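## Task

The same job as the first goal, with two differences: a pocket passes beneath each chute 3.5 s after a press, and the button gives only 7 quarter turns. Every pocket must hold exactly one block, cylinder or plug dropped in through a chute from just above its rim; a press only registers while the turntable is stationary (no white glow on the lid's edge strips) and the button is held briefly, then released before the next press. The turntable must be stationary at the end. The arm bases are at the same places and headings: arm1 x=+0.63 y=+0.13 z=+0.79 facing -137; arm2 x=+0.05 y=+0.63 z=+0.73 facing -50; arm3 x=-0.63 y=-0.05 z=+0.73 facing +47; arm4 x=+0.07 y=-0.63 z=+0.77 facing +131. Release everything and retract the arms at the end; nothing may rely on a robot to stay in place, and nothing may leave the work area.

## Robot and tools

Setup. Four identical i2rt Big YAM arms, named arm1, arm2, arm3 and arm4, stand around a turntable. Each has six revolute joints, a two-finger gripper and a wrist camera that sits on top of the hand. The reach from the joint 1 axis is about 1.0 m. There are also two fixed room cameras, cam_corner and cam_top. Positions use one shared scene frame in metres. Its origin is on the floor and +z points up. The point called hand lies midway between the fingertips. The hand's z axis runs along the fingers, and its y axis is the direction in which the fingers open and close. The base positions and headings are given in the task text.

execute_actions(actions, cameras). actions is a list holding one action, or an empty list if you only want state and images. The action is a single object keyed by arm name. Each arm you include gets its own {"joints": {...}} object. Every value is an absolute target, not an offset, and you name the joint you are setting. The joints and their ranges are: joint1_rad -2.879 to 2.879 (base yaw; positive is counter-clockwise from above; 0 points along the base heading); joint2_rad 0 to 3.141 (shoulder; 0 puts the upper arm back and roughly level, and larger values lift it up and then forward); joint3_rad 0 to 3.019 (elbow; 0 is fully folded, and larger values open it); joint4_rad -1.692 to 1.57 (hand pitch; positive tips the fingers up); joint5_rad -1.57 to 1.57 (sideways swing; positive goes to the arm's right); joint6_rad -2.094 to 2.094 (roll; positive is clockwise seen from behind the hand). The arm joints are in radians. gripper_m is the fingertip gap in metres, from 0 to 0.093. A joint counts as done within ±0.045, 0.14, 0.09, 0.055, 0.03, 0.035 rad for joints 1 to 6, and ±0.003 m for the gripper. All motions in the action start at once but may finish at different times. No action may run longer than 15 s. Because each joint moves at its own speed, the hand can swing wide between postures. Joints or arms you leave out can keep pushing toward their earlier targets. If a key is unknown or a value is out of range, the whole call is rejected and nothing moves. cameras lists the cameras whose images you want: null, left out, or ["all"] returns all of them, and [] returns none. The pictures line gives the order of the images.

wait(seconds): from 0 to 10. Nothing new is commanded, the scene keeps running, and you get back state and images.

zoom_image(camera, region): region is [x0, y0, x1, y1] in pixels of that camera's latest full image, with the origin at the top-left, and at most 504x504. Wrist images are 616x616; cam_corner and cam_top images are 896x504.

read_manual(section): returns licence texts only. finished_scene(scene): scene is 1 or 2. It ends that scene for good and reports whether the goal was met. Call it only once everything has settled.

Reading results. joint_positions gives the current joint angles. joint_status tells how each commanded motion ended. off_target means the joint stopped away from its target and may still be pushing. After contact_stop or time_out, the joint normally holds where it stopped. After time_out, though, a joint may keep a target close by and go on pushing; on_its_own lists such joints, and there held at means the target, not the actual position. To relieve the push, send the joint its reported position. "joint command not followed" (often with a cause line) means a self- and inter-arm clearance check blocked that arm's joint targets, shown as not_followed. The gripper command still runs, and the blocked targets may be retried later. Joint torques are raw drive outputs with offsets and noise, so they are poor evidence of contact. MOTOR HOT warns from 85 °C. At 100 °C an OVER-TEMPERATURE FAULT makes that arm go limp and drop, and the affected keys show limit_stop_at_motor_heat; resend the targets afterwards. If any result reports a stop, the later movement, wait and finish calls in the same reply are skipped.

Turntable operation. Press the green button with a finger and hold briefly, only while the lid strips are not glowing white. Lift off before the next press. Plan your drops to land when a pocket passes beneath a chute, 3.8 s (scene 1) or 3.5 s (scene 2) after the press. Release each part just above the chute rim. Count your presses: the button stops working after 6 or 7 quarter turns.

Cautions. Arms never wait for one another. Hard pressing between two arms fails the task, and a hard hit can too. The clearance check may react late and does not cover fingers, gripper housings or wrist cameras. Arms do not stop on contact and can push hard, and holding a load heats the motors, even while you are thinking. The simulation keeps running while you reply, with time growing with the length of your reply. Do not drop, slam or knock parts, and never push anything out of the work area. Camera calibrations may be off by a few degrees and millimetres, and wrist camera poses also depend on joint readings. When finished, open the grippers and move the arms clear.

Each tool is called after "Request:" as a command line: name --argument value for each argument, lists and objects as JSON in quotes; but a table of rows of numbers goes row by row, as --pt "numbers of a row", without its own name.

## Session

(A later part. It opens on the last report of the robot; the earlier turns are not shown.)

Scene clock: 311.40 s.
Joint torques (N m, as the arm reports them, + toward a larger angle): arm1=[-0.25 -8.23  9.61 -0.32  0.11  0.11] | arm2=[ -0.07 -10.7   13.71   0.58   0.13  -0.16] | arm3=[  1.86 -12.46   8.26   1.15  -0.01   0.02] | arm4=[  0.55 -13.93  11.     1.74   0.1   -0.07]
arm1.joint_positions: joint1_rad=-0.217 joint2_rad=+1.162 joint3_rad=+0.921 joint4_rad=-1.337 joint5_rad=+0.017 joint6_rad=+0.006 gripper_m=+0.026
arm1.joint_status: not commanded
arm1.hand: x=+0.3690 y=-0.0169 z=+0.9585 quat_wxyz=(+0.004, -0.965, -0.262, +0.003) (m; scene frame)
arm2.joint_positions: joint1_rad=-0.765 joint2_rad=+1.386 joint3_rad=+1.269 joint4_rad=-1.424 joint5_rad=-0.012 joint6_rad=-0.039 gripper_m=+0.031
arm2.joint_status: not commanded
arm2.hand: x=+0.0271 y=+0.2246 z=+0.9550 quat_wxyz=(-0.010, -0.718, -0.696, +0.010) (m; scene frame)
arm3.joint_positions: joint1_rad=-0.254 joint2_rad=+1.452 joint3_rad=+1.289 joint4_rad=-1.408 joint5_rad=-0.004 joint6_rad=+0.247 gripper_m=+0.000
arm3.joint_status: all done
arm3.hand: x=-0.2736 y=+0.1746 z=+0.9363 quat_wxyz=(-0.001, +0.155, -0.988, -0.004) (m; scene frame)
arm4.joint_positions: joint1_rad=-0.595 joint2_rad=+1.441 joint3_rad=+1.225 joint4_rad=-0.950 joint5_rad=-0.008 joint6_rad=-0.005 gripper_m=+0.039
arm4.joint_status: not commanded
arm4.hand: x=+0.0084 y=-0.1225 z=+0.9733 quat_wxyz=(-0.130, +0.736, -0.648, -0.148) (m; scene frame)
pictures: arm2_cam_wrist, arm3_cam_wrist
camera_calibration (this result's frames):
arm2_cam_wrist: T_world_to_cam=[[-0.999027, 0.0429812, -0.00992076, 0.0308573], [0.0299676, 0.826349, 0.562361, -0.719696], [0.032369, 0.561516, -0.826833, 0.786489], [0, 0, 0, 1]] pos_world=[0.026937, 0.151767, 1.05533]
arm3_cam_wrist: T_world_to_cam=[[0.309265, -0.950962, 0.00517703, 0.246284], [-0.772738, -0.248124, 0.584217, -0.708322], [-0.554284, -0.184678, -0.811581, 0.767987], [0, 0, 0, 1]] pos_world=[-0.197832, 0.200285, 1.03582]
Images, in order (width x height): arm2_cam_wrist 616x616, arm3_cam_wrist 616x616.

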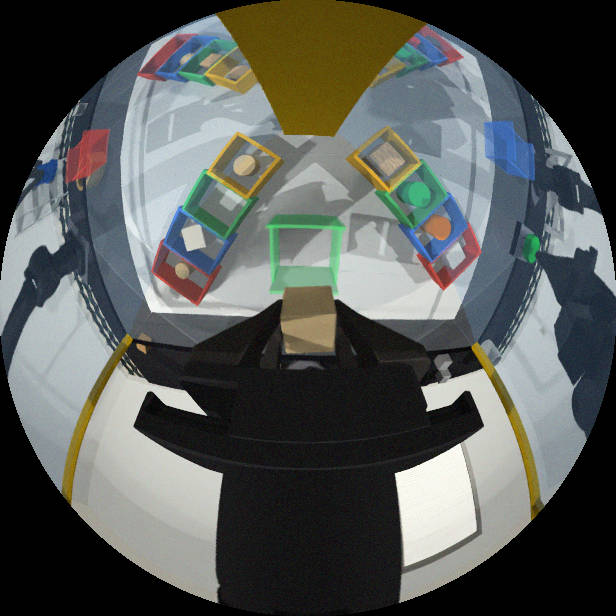

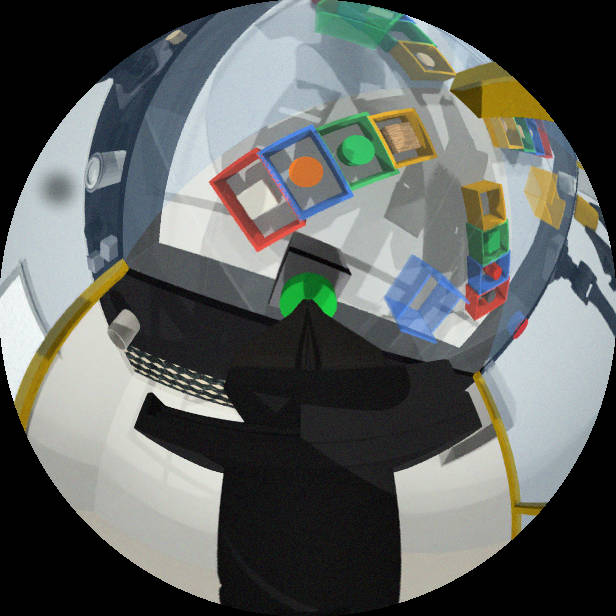

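Request:
execute_actions --actions '[{"arm3":{"joints":{"joint2_rad":1.485,"joint3_rad":1.18,"joint4_rad":-1.27}}}]' --cameras '["arm3_cam_wrist"]'

Request:
wait --seconds 2.5

Request:
execute_actions --actions '[{"arm1":{"joints":{"gripper_m":0.075}},"arm2":{"joints":{"gripper_m":0.075}},"arm4":{"joints":{"gripper_m":0.075}},"arm3":{"joints":{"joint2_rad":1.35}}}]' --cameras '["cam_top"]'

Request:
execute_actions --actions '[{"arm1":{"joints":{"joint2_rad":0.9,"joint3_rad":1.04,"joint4_rad":-1.6}},"arm2":{"joints":{"joint2_rad":0.9,"joint3_rad":1.04,"joint4_rad":-1.6}},"arm4":{"joints":{"joint2_rad":0.9,"joint3_rad":1.04,"joint4_rad":-1.6}},"arm3":{"joints":{"joint2_rad":0.9,"joint3_rad":1.04,"joint4_rad":-1.6}}}]' --cameras '[]'

Request:
wait --seconds 3

Scene clock: 324.00 s.
Joint torques (N m, as the arm reports them, + toward a larger angle): arm1=[-0.13 -8.34  9.62 -0.32  0.11  0.11] | arm2=[ -0.13 -11.07  13.77   0.59   0.14  -0.16] | arm3=[ 1.71 -6.99  4.65  1.84  0.    0.03] | arm4=[  0.69 -14.1   11.05   1.74   0.13  -0.08]
arm1.joint_positions: joint1_rad=-0.217 joint2_rad=+1.162 joint3_rad=+0.921 joint4_rad=-1.337 joint5_rad=+0.017 joint6_rad=+0.006 gripper_m=+0.026
arm1.joint_status: not commanded
arm1.hand: x=+0.3690 y=-0.0169 z=+0.9585 quat_wxyz=(+0.004, -0.965, -0.262, +0.003) (m; scene frame)
arm2.joint_positions: joint1_rad=-0.765 joint2_rad=+1.386 joint3_rad=+1.269 joint4_rad=-1.424 joint5_rad=-0.012 joint6_rad=-0.039 gripper_m=+0.031
arm2.joint_status: not commanded
arm2.hand: x=+0.0271 y=+0.2246 z=+0.9550 quat_wxyz=(-0.010, -0.718, -0.696, +0.010) (m; scene frame)
arm3.joint_positions: joint1_rad=-0.254 joint2_rad=+1.430 joint3_rad=+1.227 joint4_rad=-1.297 joint5_rad=-0.004 joint6_rad=+0.247 gripper_m=+0.000
arm3.joint_status: all done
arm3.hand: x=-0.2685 y=+0.1780 z=+0.9223 quat_wxyz=(-0.034, +0.155, -0.987, -0.018) (m; scene frame)
arm4.joint_positions: joint1_rad=-0.595 joint2_rad=+1.441 joint3_rad=+1.225 joint4_rad=-0.950 joint5_rad=-0.008 joint6_rad=-0.005 gripper_m=+0.039
arm4.joint_status: not commanded
arm4.hand: x=+0.0084 y=-0.1225 z=+0.9733 quat_wxyz=(-0.130, +0.736, -0.648, -0.148) (m; scene frame)
pictures: arm3_cam_wrist
camera_calibration (this result's frames):
arm3_cam_wrist: T_world_to_cam=[[0.309319, -0.950877, -0.0124114, 0.264168], [-0.806297, -0.269162, 0.526723, -0.647543], [-0.50419, -0.152918, -0.849946, 0.803304], [0, 0, 0, 1]] pos_world=[-0.198806, 0.199737, 1.02712]
Images, in order (width x height): arm3_cam_wrist 616x616.

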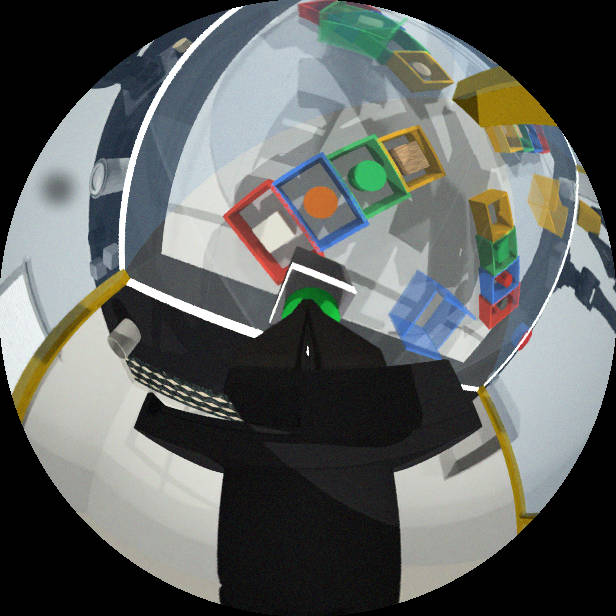

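Scene clock: 326.50 s.
Joint torques (N m, as the arm reports them, + toward a larger angle): arm1=[-0.19 -8.21  9.61 -0.33  0.11  0.11] | arm2=[ -0.04 -11.    13.71   0.56   0.13  -0.15] | arm3=[ 1.9  -6.52  4.62  1.8  -0.02  0.02] | arm4=[  0.48 -13.72  11.05   1.75   0.1   -0.06]
arm1.joint_positions: joint1_rad=-0.217 joint2_rad=+1.162 joint3_rad=+0.921 joint4_rad=-1.337 joint5_rad=+0.017 joint6_rad=+0.006 gripper_m=+0.026
arm1.joint_status: not commanded
arm1.hand: x=+0.3690 y=-0.0169 z=+0.9585 quat_wxyz=(+0.004, -0.965, -0.262, +0.003) (m; scene frame)
arm2.joint_positions: joint1_rad=-0.765 joint2_rad=+1.386 joint3_rad=+1.269 joint4_rad=-1.424 joint5_rad=-0.012 joint6_rad=-0.039 gripper_m=+0.031
arm2.joint_status: not commanded
arm2.hand: x=+0.0271 y=+0.2246 z=+0.9550 quat_wxyz=(-0.010, -0.718, -0.696, +0.010) (m; scene frame)
arm3.joint_positions: joint1_rad=-0.254 joint2_rad=+1.430 joint3_rad=+1.227 joint4_rad=-1.297 joint5_rad=-0.004 joint6_rad=+0.247 gripper_m=+0.000
arm3.joint_status: all done
arm3.hand: x=-0.2685 y=+0.1780 z=+0.9223 quat_wxyz=(-0.034, +0.155, -0.987, -0.018) (m; scene frame)
arm4.joint_positions: joint1_rad=-0.595 joint2_rad=+1.441 joint3_rad=+1.225 joint4_rad=-0.950 joint5_rad=-0.008 joint6_rad=-0.005 gripper_m=+0.039
arm4.joint_status: not commanded
arm4.hand: x=+0.0084 y=-0.1225 z=+0.9733 quat_wxyz=(-0.130, +0.736, -0.648, -0.148) (m; scene frame)
wait: 2.50 s; at rest by 0.27 s
pictures: arm1_cam_wrist, arm2_cam_wrist, arm3_cam_wrist, arm4_cam_wrist, cam_corner, cam_top
camera_calibration (this result's frames):
arm1_cam_wrist: T_world_to_cam=[[-0.495705, 0.868097, 0.0261522, 0.167594], [0.707662, 0.38627, 0.591617, -0.819511], [0.503479, 0.311774, -0.805795, 0.713754], [0, 0, 0, 1]] pos_world=[0.303653, -0.0514661, 1.05559]
arm2_cam_wrist: T_world_to_cam=[[-0.999027, 0.0429812, -0.00992076, 0.0308573], [0.0299676, 0.826349, 0.562361, -0.719696], [0.032369, 0.561516, -0.826833, 0.786489], [0, 0, 0, 1]] pos_world=[0.026937, 0.151767, 1.05533]
arm3_cam_wrist: T_world_to_cam=[[0.309319, -0.950877, -0.0124114, 0.264168], [-0.806297, -0.269162, 0.526723, -0.647543], [-0.50419, -0.152918, -0.849946, 0.803304], [0, 0, 0, 1]] pos_world=[-0.198806, 0.199737, 1.02712]
arm4_cam_wrist: T_world_to_cam=[[0.993776, 0.111264, 0.00548327, -0.00460312], [0.106949, -0.966695, 0.232515, -0.34104], [0.031171, -0.230481, -0.972577, 1.04121], [0, 0, 0, 1]] pos_world=[0.00859252, -0.0891896, 1.09198]
Images, in order (width x height): arm1_cam_wrist 616x616, arm2_cam_wrist 616x616, arm3_cam_wrist 616x616, arm4_cam_wrist 616x616, cam_corner 896x504, cam_top 896x504.

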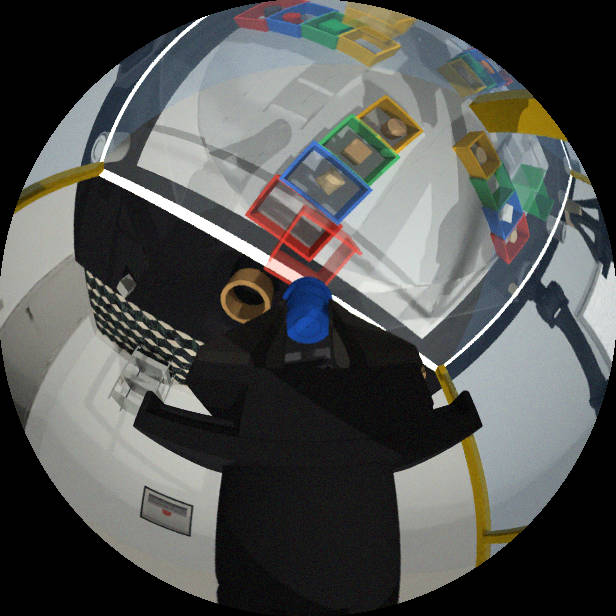

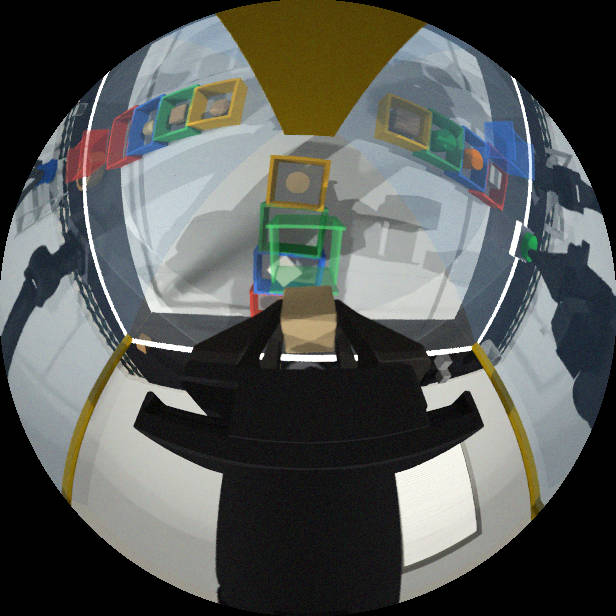

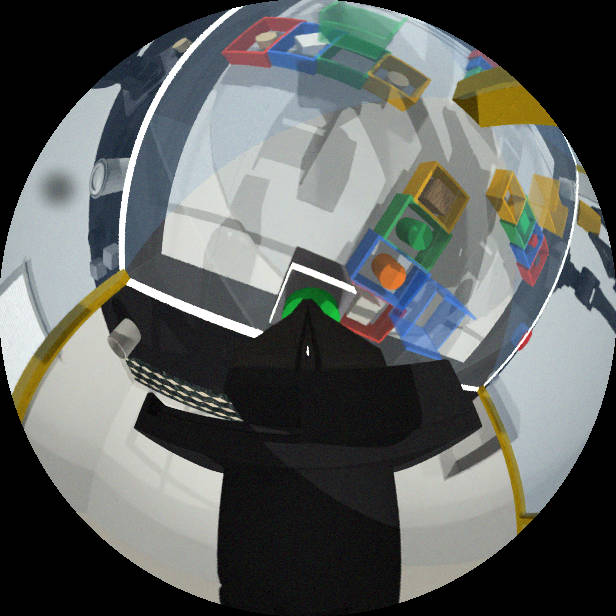

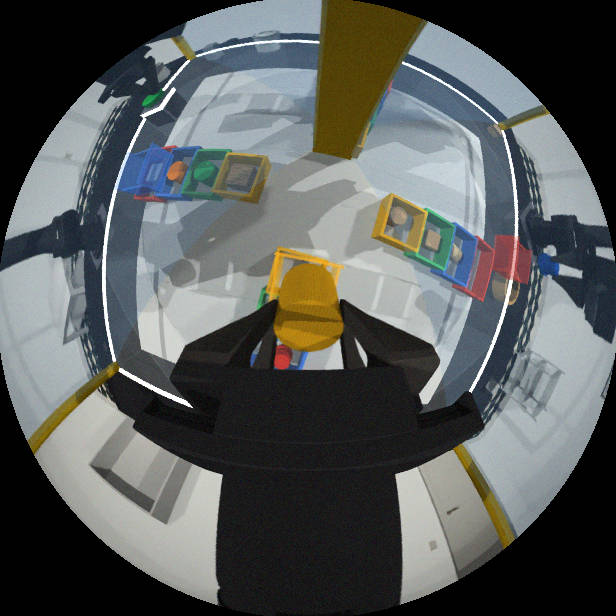

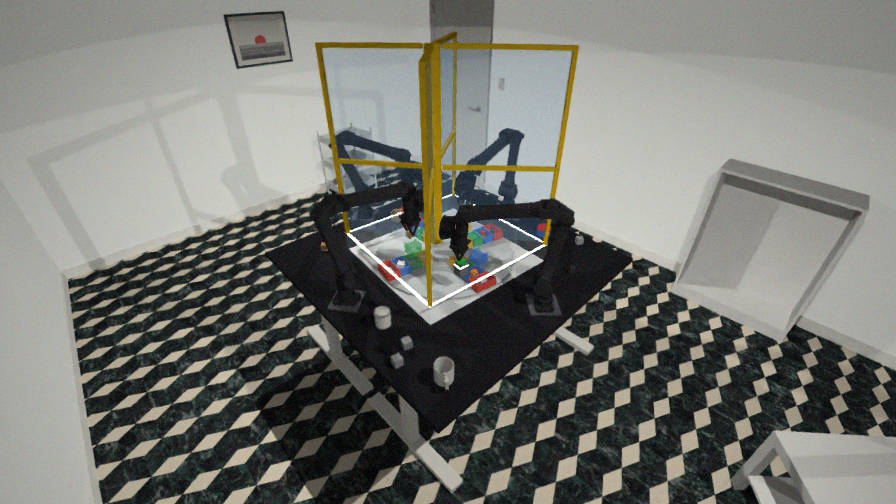

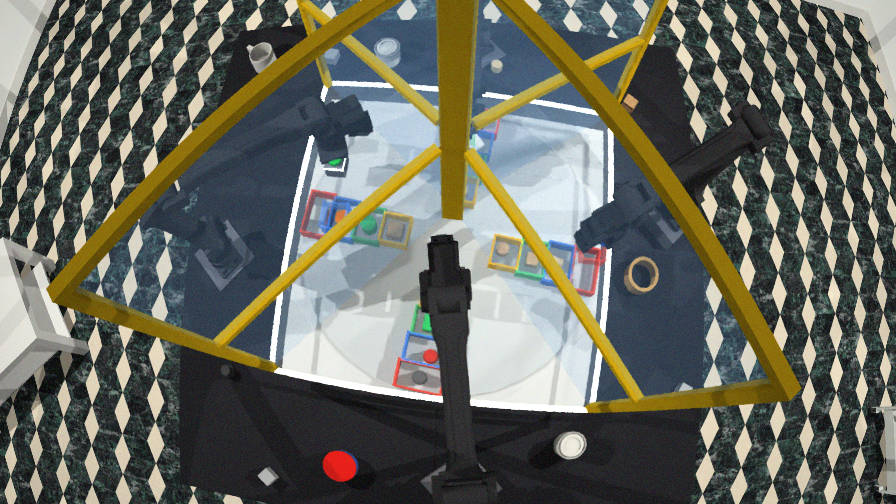

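Scene clock: 327.37 s.
Joint torques (N m, as the arm reports them, + toward a larger angle): arm1=[-0.18 -8.19  9.6  -0.31  0.11  0.11] | arm2=[  0.27 -10.88  13.72   0.59   0.14  -0.18] | arm3=[  1.89 -10.29   7.88   0.98  -0.02   0.04] | arm4=[  0.69 -13.15  10.97   1.77   0.08  -0.08]
arm1.joint_positions: joint1_rad=-0.217 joint2_rad=+1.161 joint3_rad=+0.921 joint4_rad=-1.337 joint5_rad=+0.017 joint6_rad=+0.006 gripper_m=+0.075
arm1.joint_status: all done
arm1.hand: x=+0.3690 y=-0.0169 z=+0.9586 quat_wxyz=(+0.004, -0.965, -0.262, +0.003) (m; scene frame)
arm2.joint_positions: joint1_rad=-0.765 joint2_rad=+1.386 joint3_rad=+1.269 joint4_rad=-1.424 joint5_rad=-0.012 joint6_rad=-0.039 gripper_m=+0.075
arm2.joint_status: all done
arm2.hand: x=+0.0271 y=+0.2246 z=+0.9550 quat_wxyz=(-0.010, -0.718, -0.696, +0.010) (m; scene frame)
arm3.joint_positions: joint1_rad=-0.254 joint2_rad=+1.348 joint3_rad=+1.185 joint4_rad=-1.275 joint5_rad=-0.004 joint6_rad=+0.247 gripper_m=+0.000
arm3.joint_status: all done
arm3.hand: x=-0.2799 y=+0.1708 z=+0.9384 quat_wxyz=(-0.062, +0.155, -0.986, -0.030) (m; scene frame)
arm4.joint_positions: joint1_rad=-0.595 joint2_rad=+1.441 joint3_rad=+1.225 joint4_rad=-0.950 joint5_rad=-0.008 joint6_rad=-0.005 gripper_m=+0.075
arm4.joint_status: all done
arm4.hand: x=+0.0084 y=-0.1225 z=+0.9733 quat_wxyz=(-0.130, +0.736, -0.648, -0.148) (m; scene frame)
pictures: cam_top
Images, in order (width x height): cam_top 896x504.

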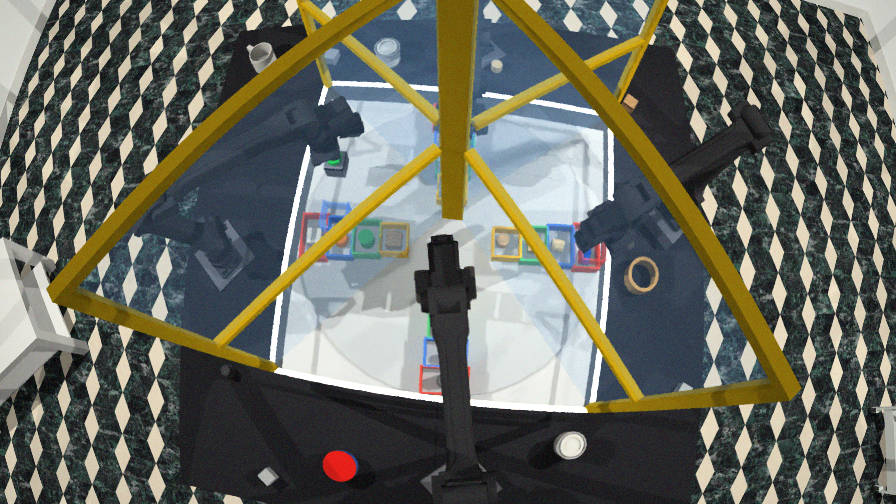

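Scene clock: 328.73 s.
Joint torques (N m, as the arm reports them, + toward a larger angle): arm1=[-0.2  -1.9  12.37 -0.09  0.1   0.11] | arm2=[-0.03 -2.51  8.91  0.29  0.15 -0.17] | arm3=[ 2.4  -3.12  8.71  0.34 -0.03  0.05] | arm4=[ 0.9  -3.07  7.93 -0.21  0.09 -0.09]
arm1.joint_positions: joint1_rad=-0.217 joint2_rad=+0.897 joint3_rad=+1.007 joint4_rad=-1.588 joint5_rad=+0.017 joint6_rad=+0.006 gripper_m=+0.075
arm1.joint_status: all done
arm1.hand: x=+0.4225 y=+0.0157 z=+1.0558 quat_wxyz=(-0.009, -0.964, -0.261, +0.051) (m; scene frame)
arm2.joint_positions: joint1_rad=-0.765 joint2_rad=+0.885 joint3_rad=+1.049 joint4_rad=-1.597 joint5_rad=-0.012 joint6_rad=-0.039 gripper_m=+0.075
arm2.joint_status: all done
arm2.hand: x=+0.0388 y=+0.3845 z=+1.0157 quat_wxyz=(-0.046, -0.716, -0.695, +0.050) (m; scene frame)
arm3.joint_positions: joint1_rad=-0.254 joint2_rad=+0.898 joint3_rad=+1.031 joint4_rad=-1.591 joint5_rad=-0.004 joint6_rad=+0.247 gripper_m=+0.000
arm3.joint_status: all done
arm3.hand: x=-0.4231 y=+0.0811 z=+1.0040 quat_wxyz=(-0.054, +0.155, -0.986, -0.026) (m; scene frame)
arm4.joint_positions: joint1_rad=-0.595 joint2_rad=+0.893 joint3_rad=+1.039 joint4_rad=-1.588 joint5_rad=-0.008 joint6_rad=-0.005 gripper_m=+0.075
arm4.joint_status: all done
arm4.hand: x=+0.0395 y=-0.3835 z=+1.0484 quat_wxyz=(-0.040, +0.749, -0.660, -0.047) (m; scene frame)
pictures: none
No camera images: the call's "cameras" was empty. Leave "cameras" out to get every camera's image.

Scene clock: 331.73 s.
Joint torques (N m, as the arm reports them, + toward a larger angle): arm1=[-0.18 -2.69 12.25 -0.09  0.11  0.11] | arm2=[-0.01 -2.83  8.82  0.32  0.16 -0.16] | arm3=[ 1.55 -2.96  8.71  0.45  0.01  0.01] | arm4=[ 0.46 -3.16  7.9  -0.21  0.08 -0.1 ]
arm1.joint_positions: joint1_rad=-0.217 joint2_rad=+0.897 joint3_rad=+1.007 joint4_rad=-1.588 joint5_rad=+0.017 joint6_rad=+0.006 gripper_m=+0.075
arm1.joint_status: all done
arm1.hand: x=+0.4225 y=+0.0157 z=+1.0558 quat_wxyz=(-0.009, -0.964, -0.261, +0.051) (m; scene frame)
arm2.joint_positions: joint1_rad=-0.765 joint2_rad=+0.885 joint3_rad=+1.049 joint4_rad=-1.597 joint5_rad=-0.012 joint6_rad=-0.039 gripper_m=+0.075
arm2.joint_status: all done
arm2.hand: x=+0.0388 y=+0.3845 z=+1.0157 quat_wxyz=(-0.046, -0.716, -0.695, +0.050) (m; scene frame)
arm3.joint_positions: joint1_rad=-0.254 joint2_rad=+0.898 joint3_rad=+1.031 joint4_rad=-1.591 joint5_rad=-0.004 joint6_rad=+0.247 gripper_m=+0.000
arm3.joint_status: all done
arm3.hand: x=-0.4231 y=+0.0811 z=+1.0040 quat_wxyz=(-0.054, +0.155, -0.986, -0.026) (m; scene frame)
arm4.joint_positions: joint1_rad=-0.595 joint2_rad=+0.893 joint3_rad=+1.039 joint4_rad=-1.588 joint5_rad=-0.008 joint6_rad=-0.005 gripper_m=+0.075
arm4.joint_status: all done
arm4.hand: x=+0.0395 y=-0.3835 z=+1.0484 quat_wxyz=(-0.040, +0.749, -0.660, -0.047) (m; scene frame)
wait: 3.00 s; at rest by 0.27 s
pictures: arm1_cam_wrist, arm2_cam_wrist, arm3_cam_wrist, arm4_cam_wrist, cam_corner, cam_top
camera_calibration (this result's frames):
arm1_cam_wrist: T_world_to_cam=[[-0.492892, 0.869752, 0.0242729, 0.164022], [0.755253, 0.413821, 0.508276, -0.860104], [0.432029, 0.268858, -0.860852, 0.844062], [0, 0, 0, 1]] pos_world=[0.365782, -0.0136625, 1.1598]
arm2_cam_wrist: T_world_to_cam=[[-0.999138, 0.0409279, -0.00699018, 0.0341017], [0.0328423, 0.882031, 0.470046, -0.814071], [0.0254036, 0.469411, -0.882614, 0.838819], [0, 0, 0, 1]] pos_world=[0.0394993, 0.322889, 1.12324]
arm3_cam_wrist: T_world_to_cam=[[0.309848, -0.950515, -0.0227055, 0.231484], [-0.824771, -0.280585, 0.490942, -0.812326], [-0.473019, -0.133391, -0.870896, 0.812608], [0, 0, 0, 1]] pos_world=[-0.357329, 0.100497, 1.11176]
arm4_cam_wrist: T_world_to_cam=[[0.993701, 0.11179, 0.00776767, -0.00909408], [0.0938404, -0.868026, 0.487571, -0.843164], [0.0612481, -0.483771, -0.873049, 0.850427], [0, 0, 0, 1]] pos_world=[0.0360726, -0.31946, 1.15364]
Images, in order (width x height): arm1_cam_wrist 616x616, arm2_cam_wrist 616x616, arm3_cam_wrist 616x616, arm4_cam_wrist 616x616, cam_corner 896x504, cam_top 896x504.

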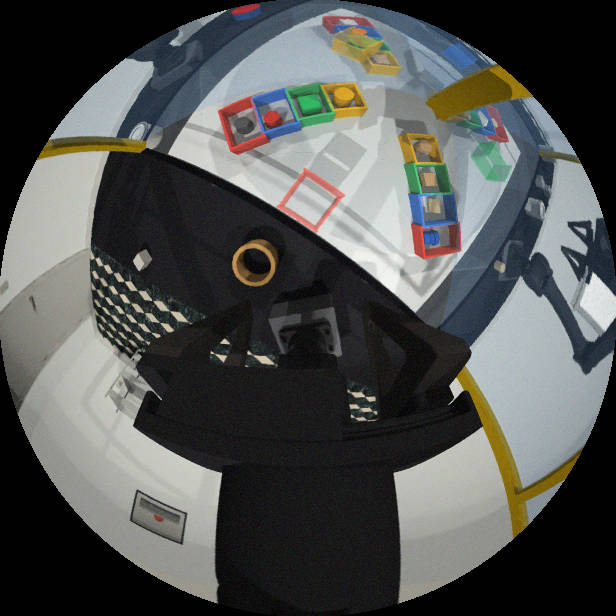

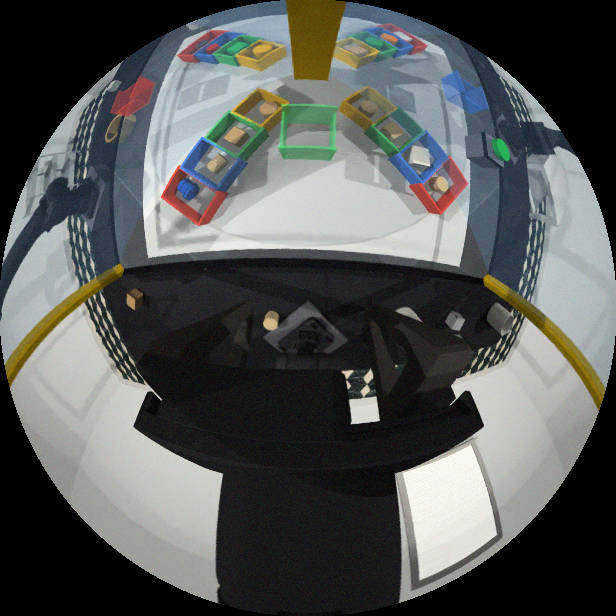

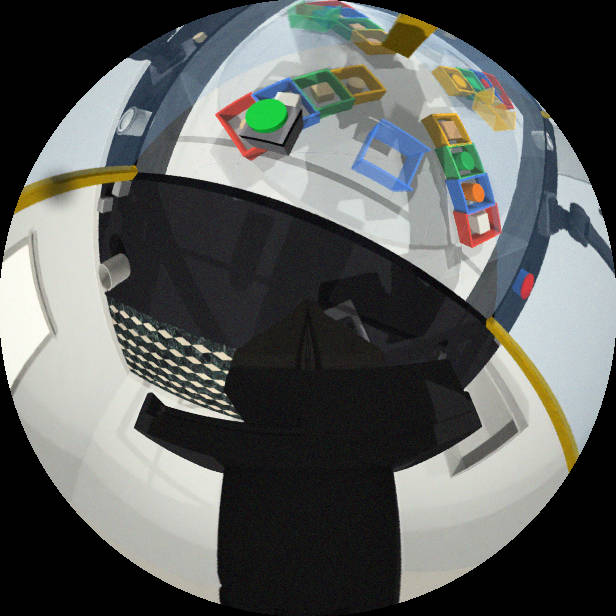

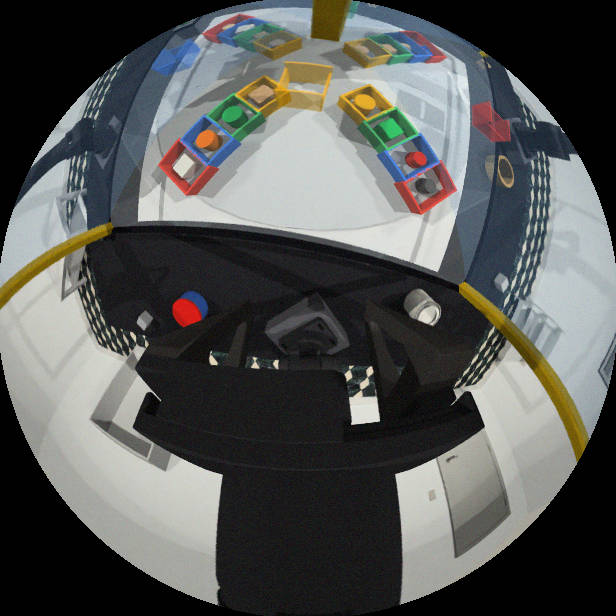

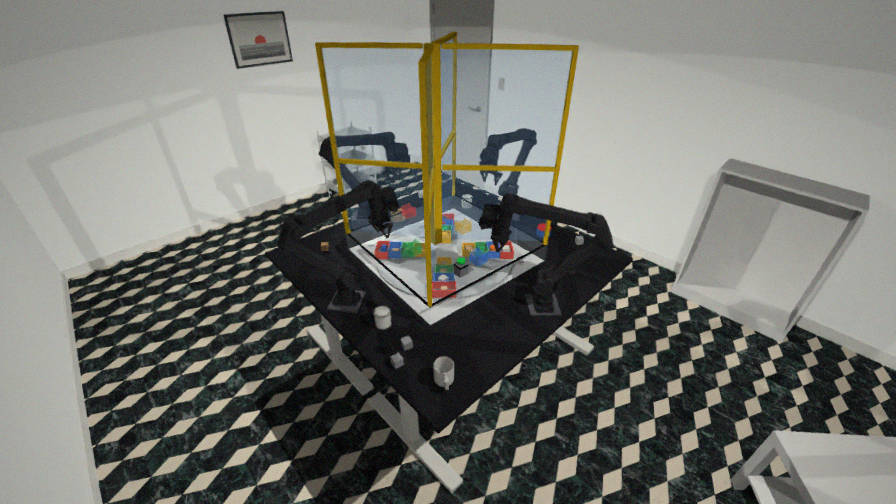

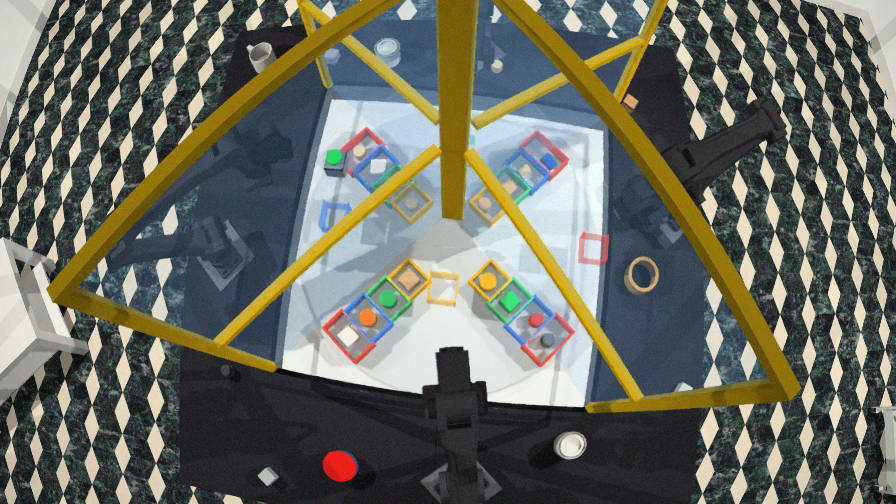

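Request:
finished_scene --scene 2

The scene is finished: the task was done.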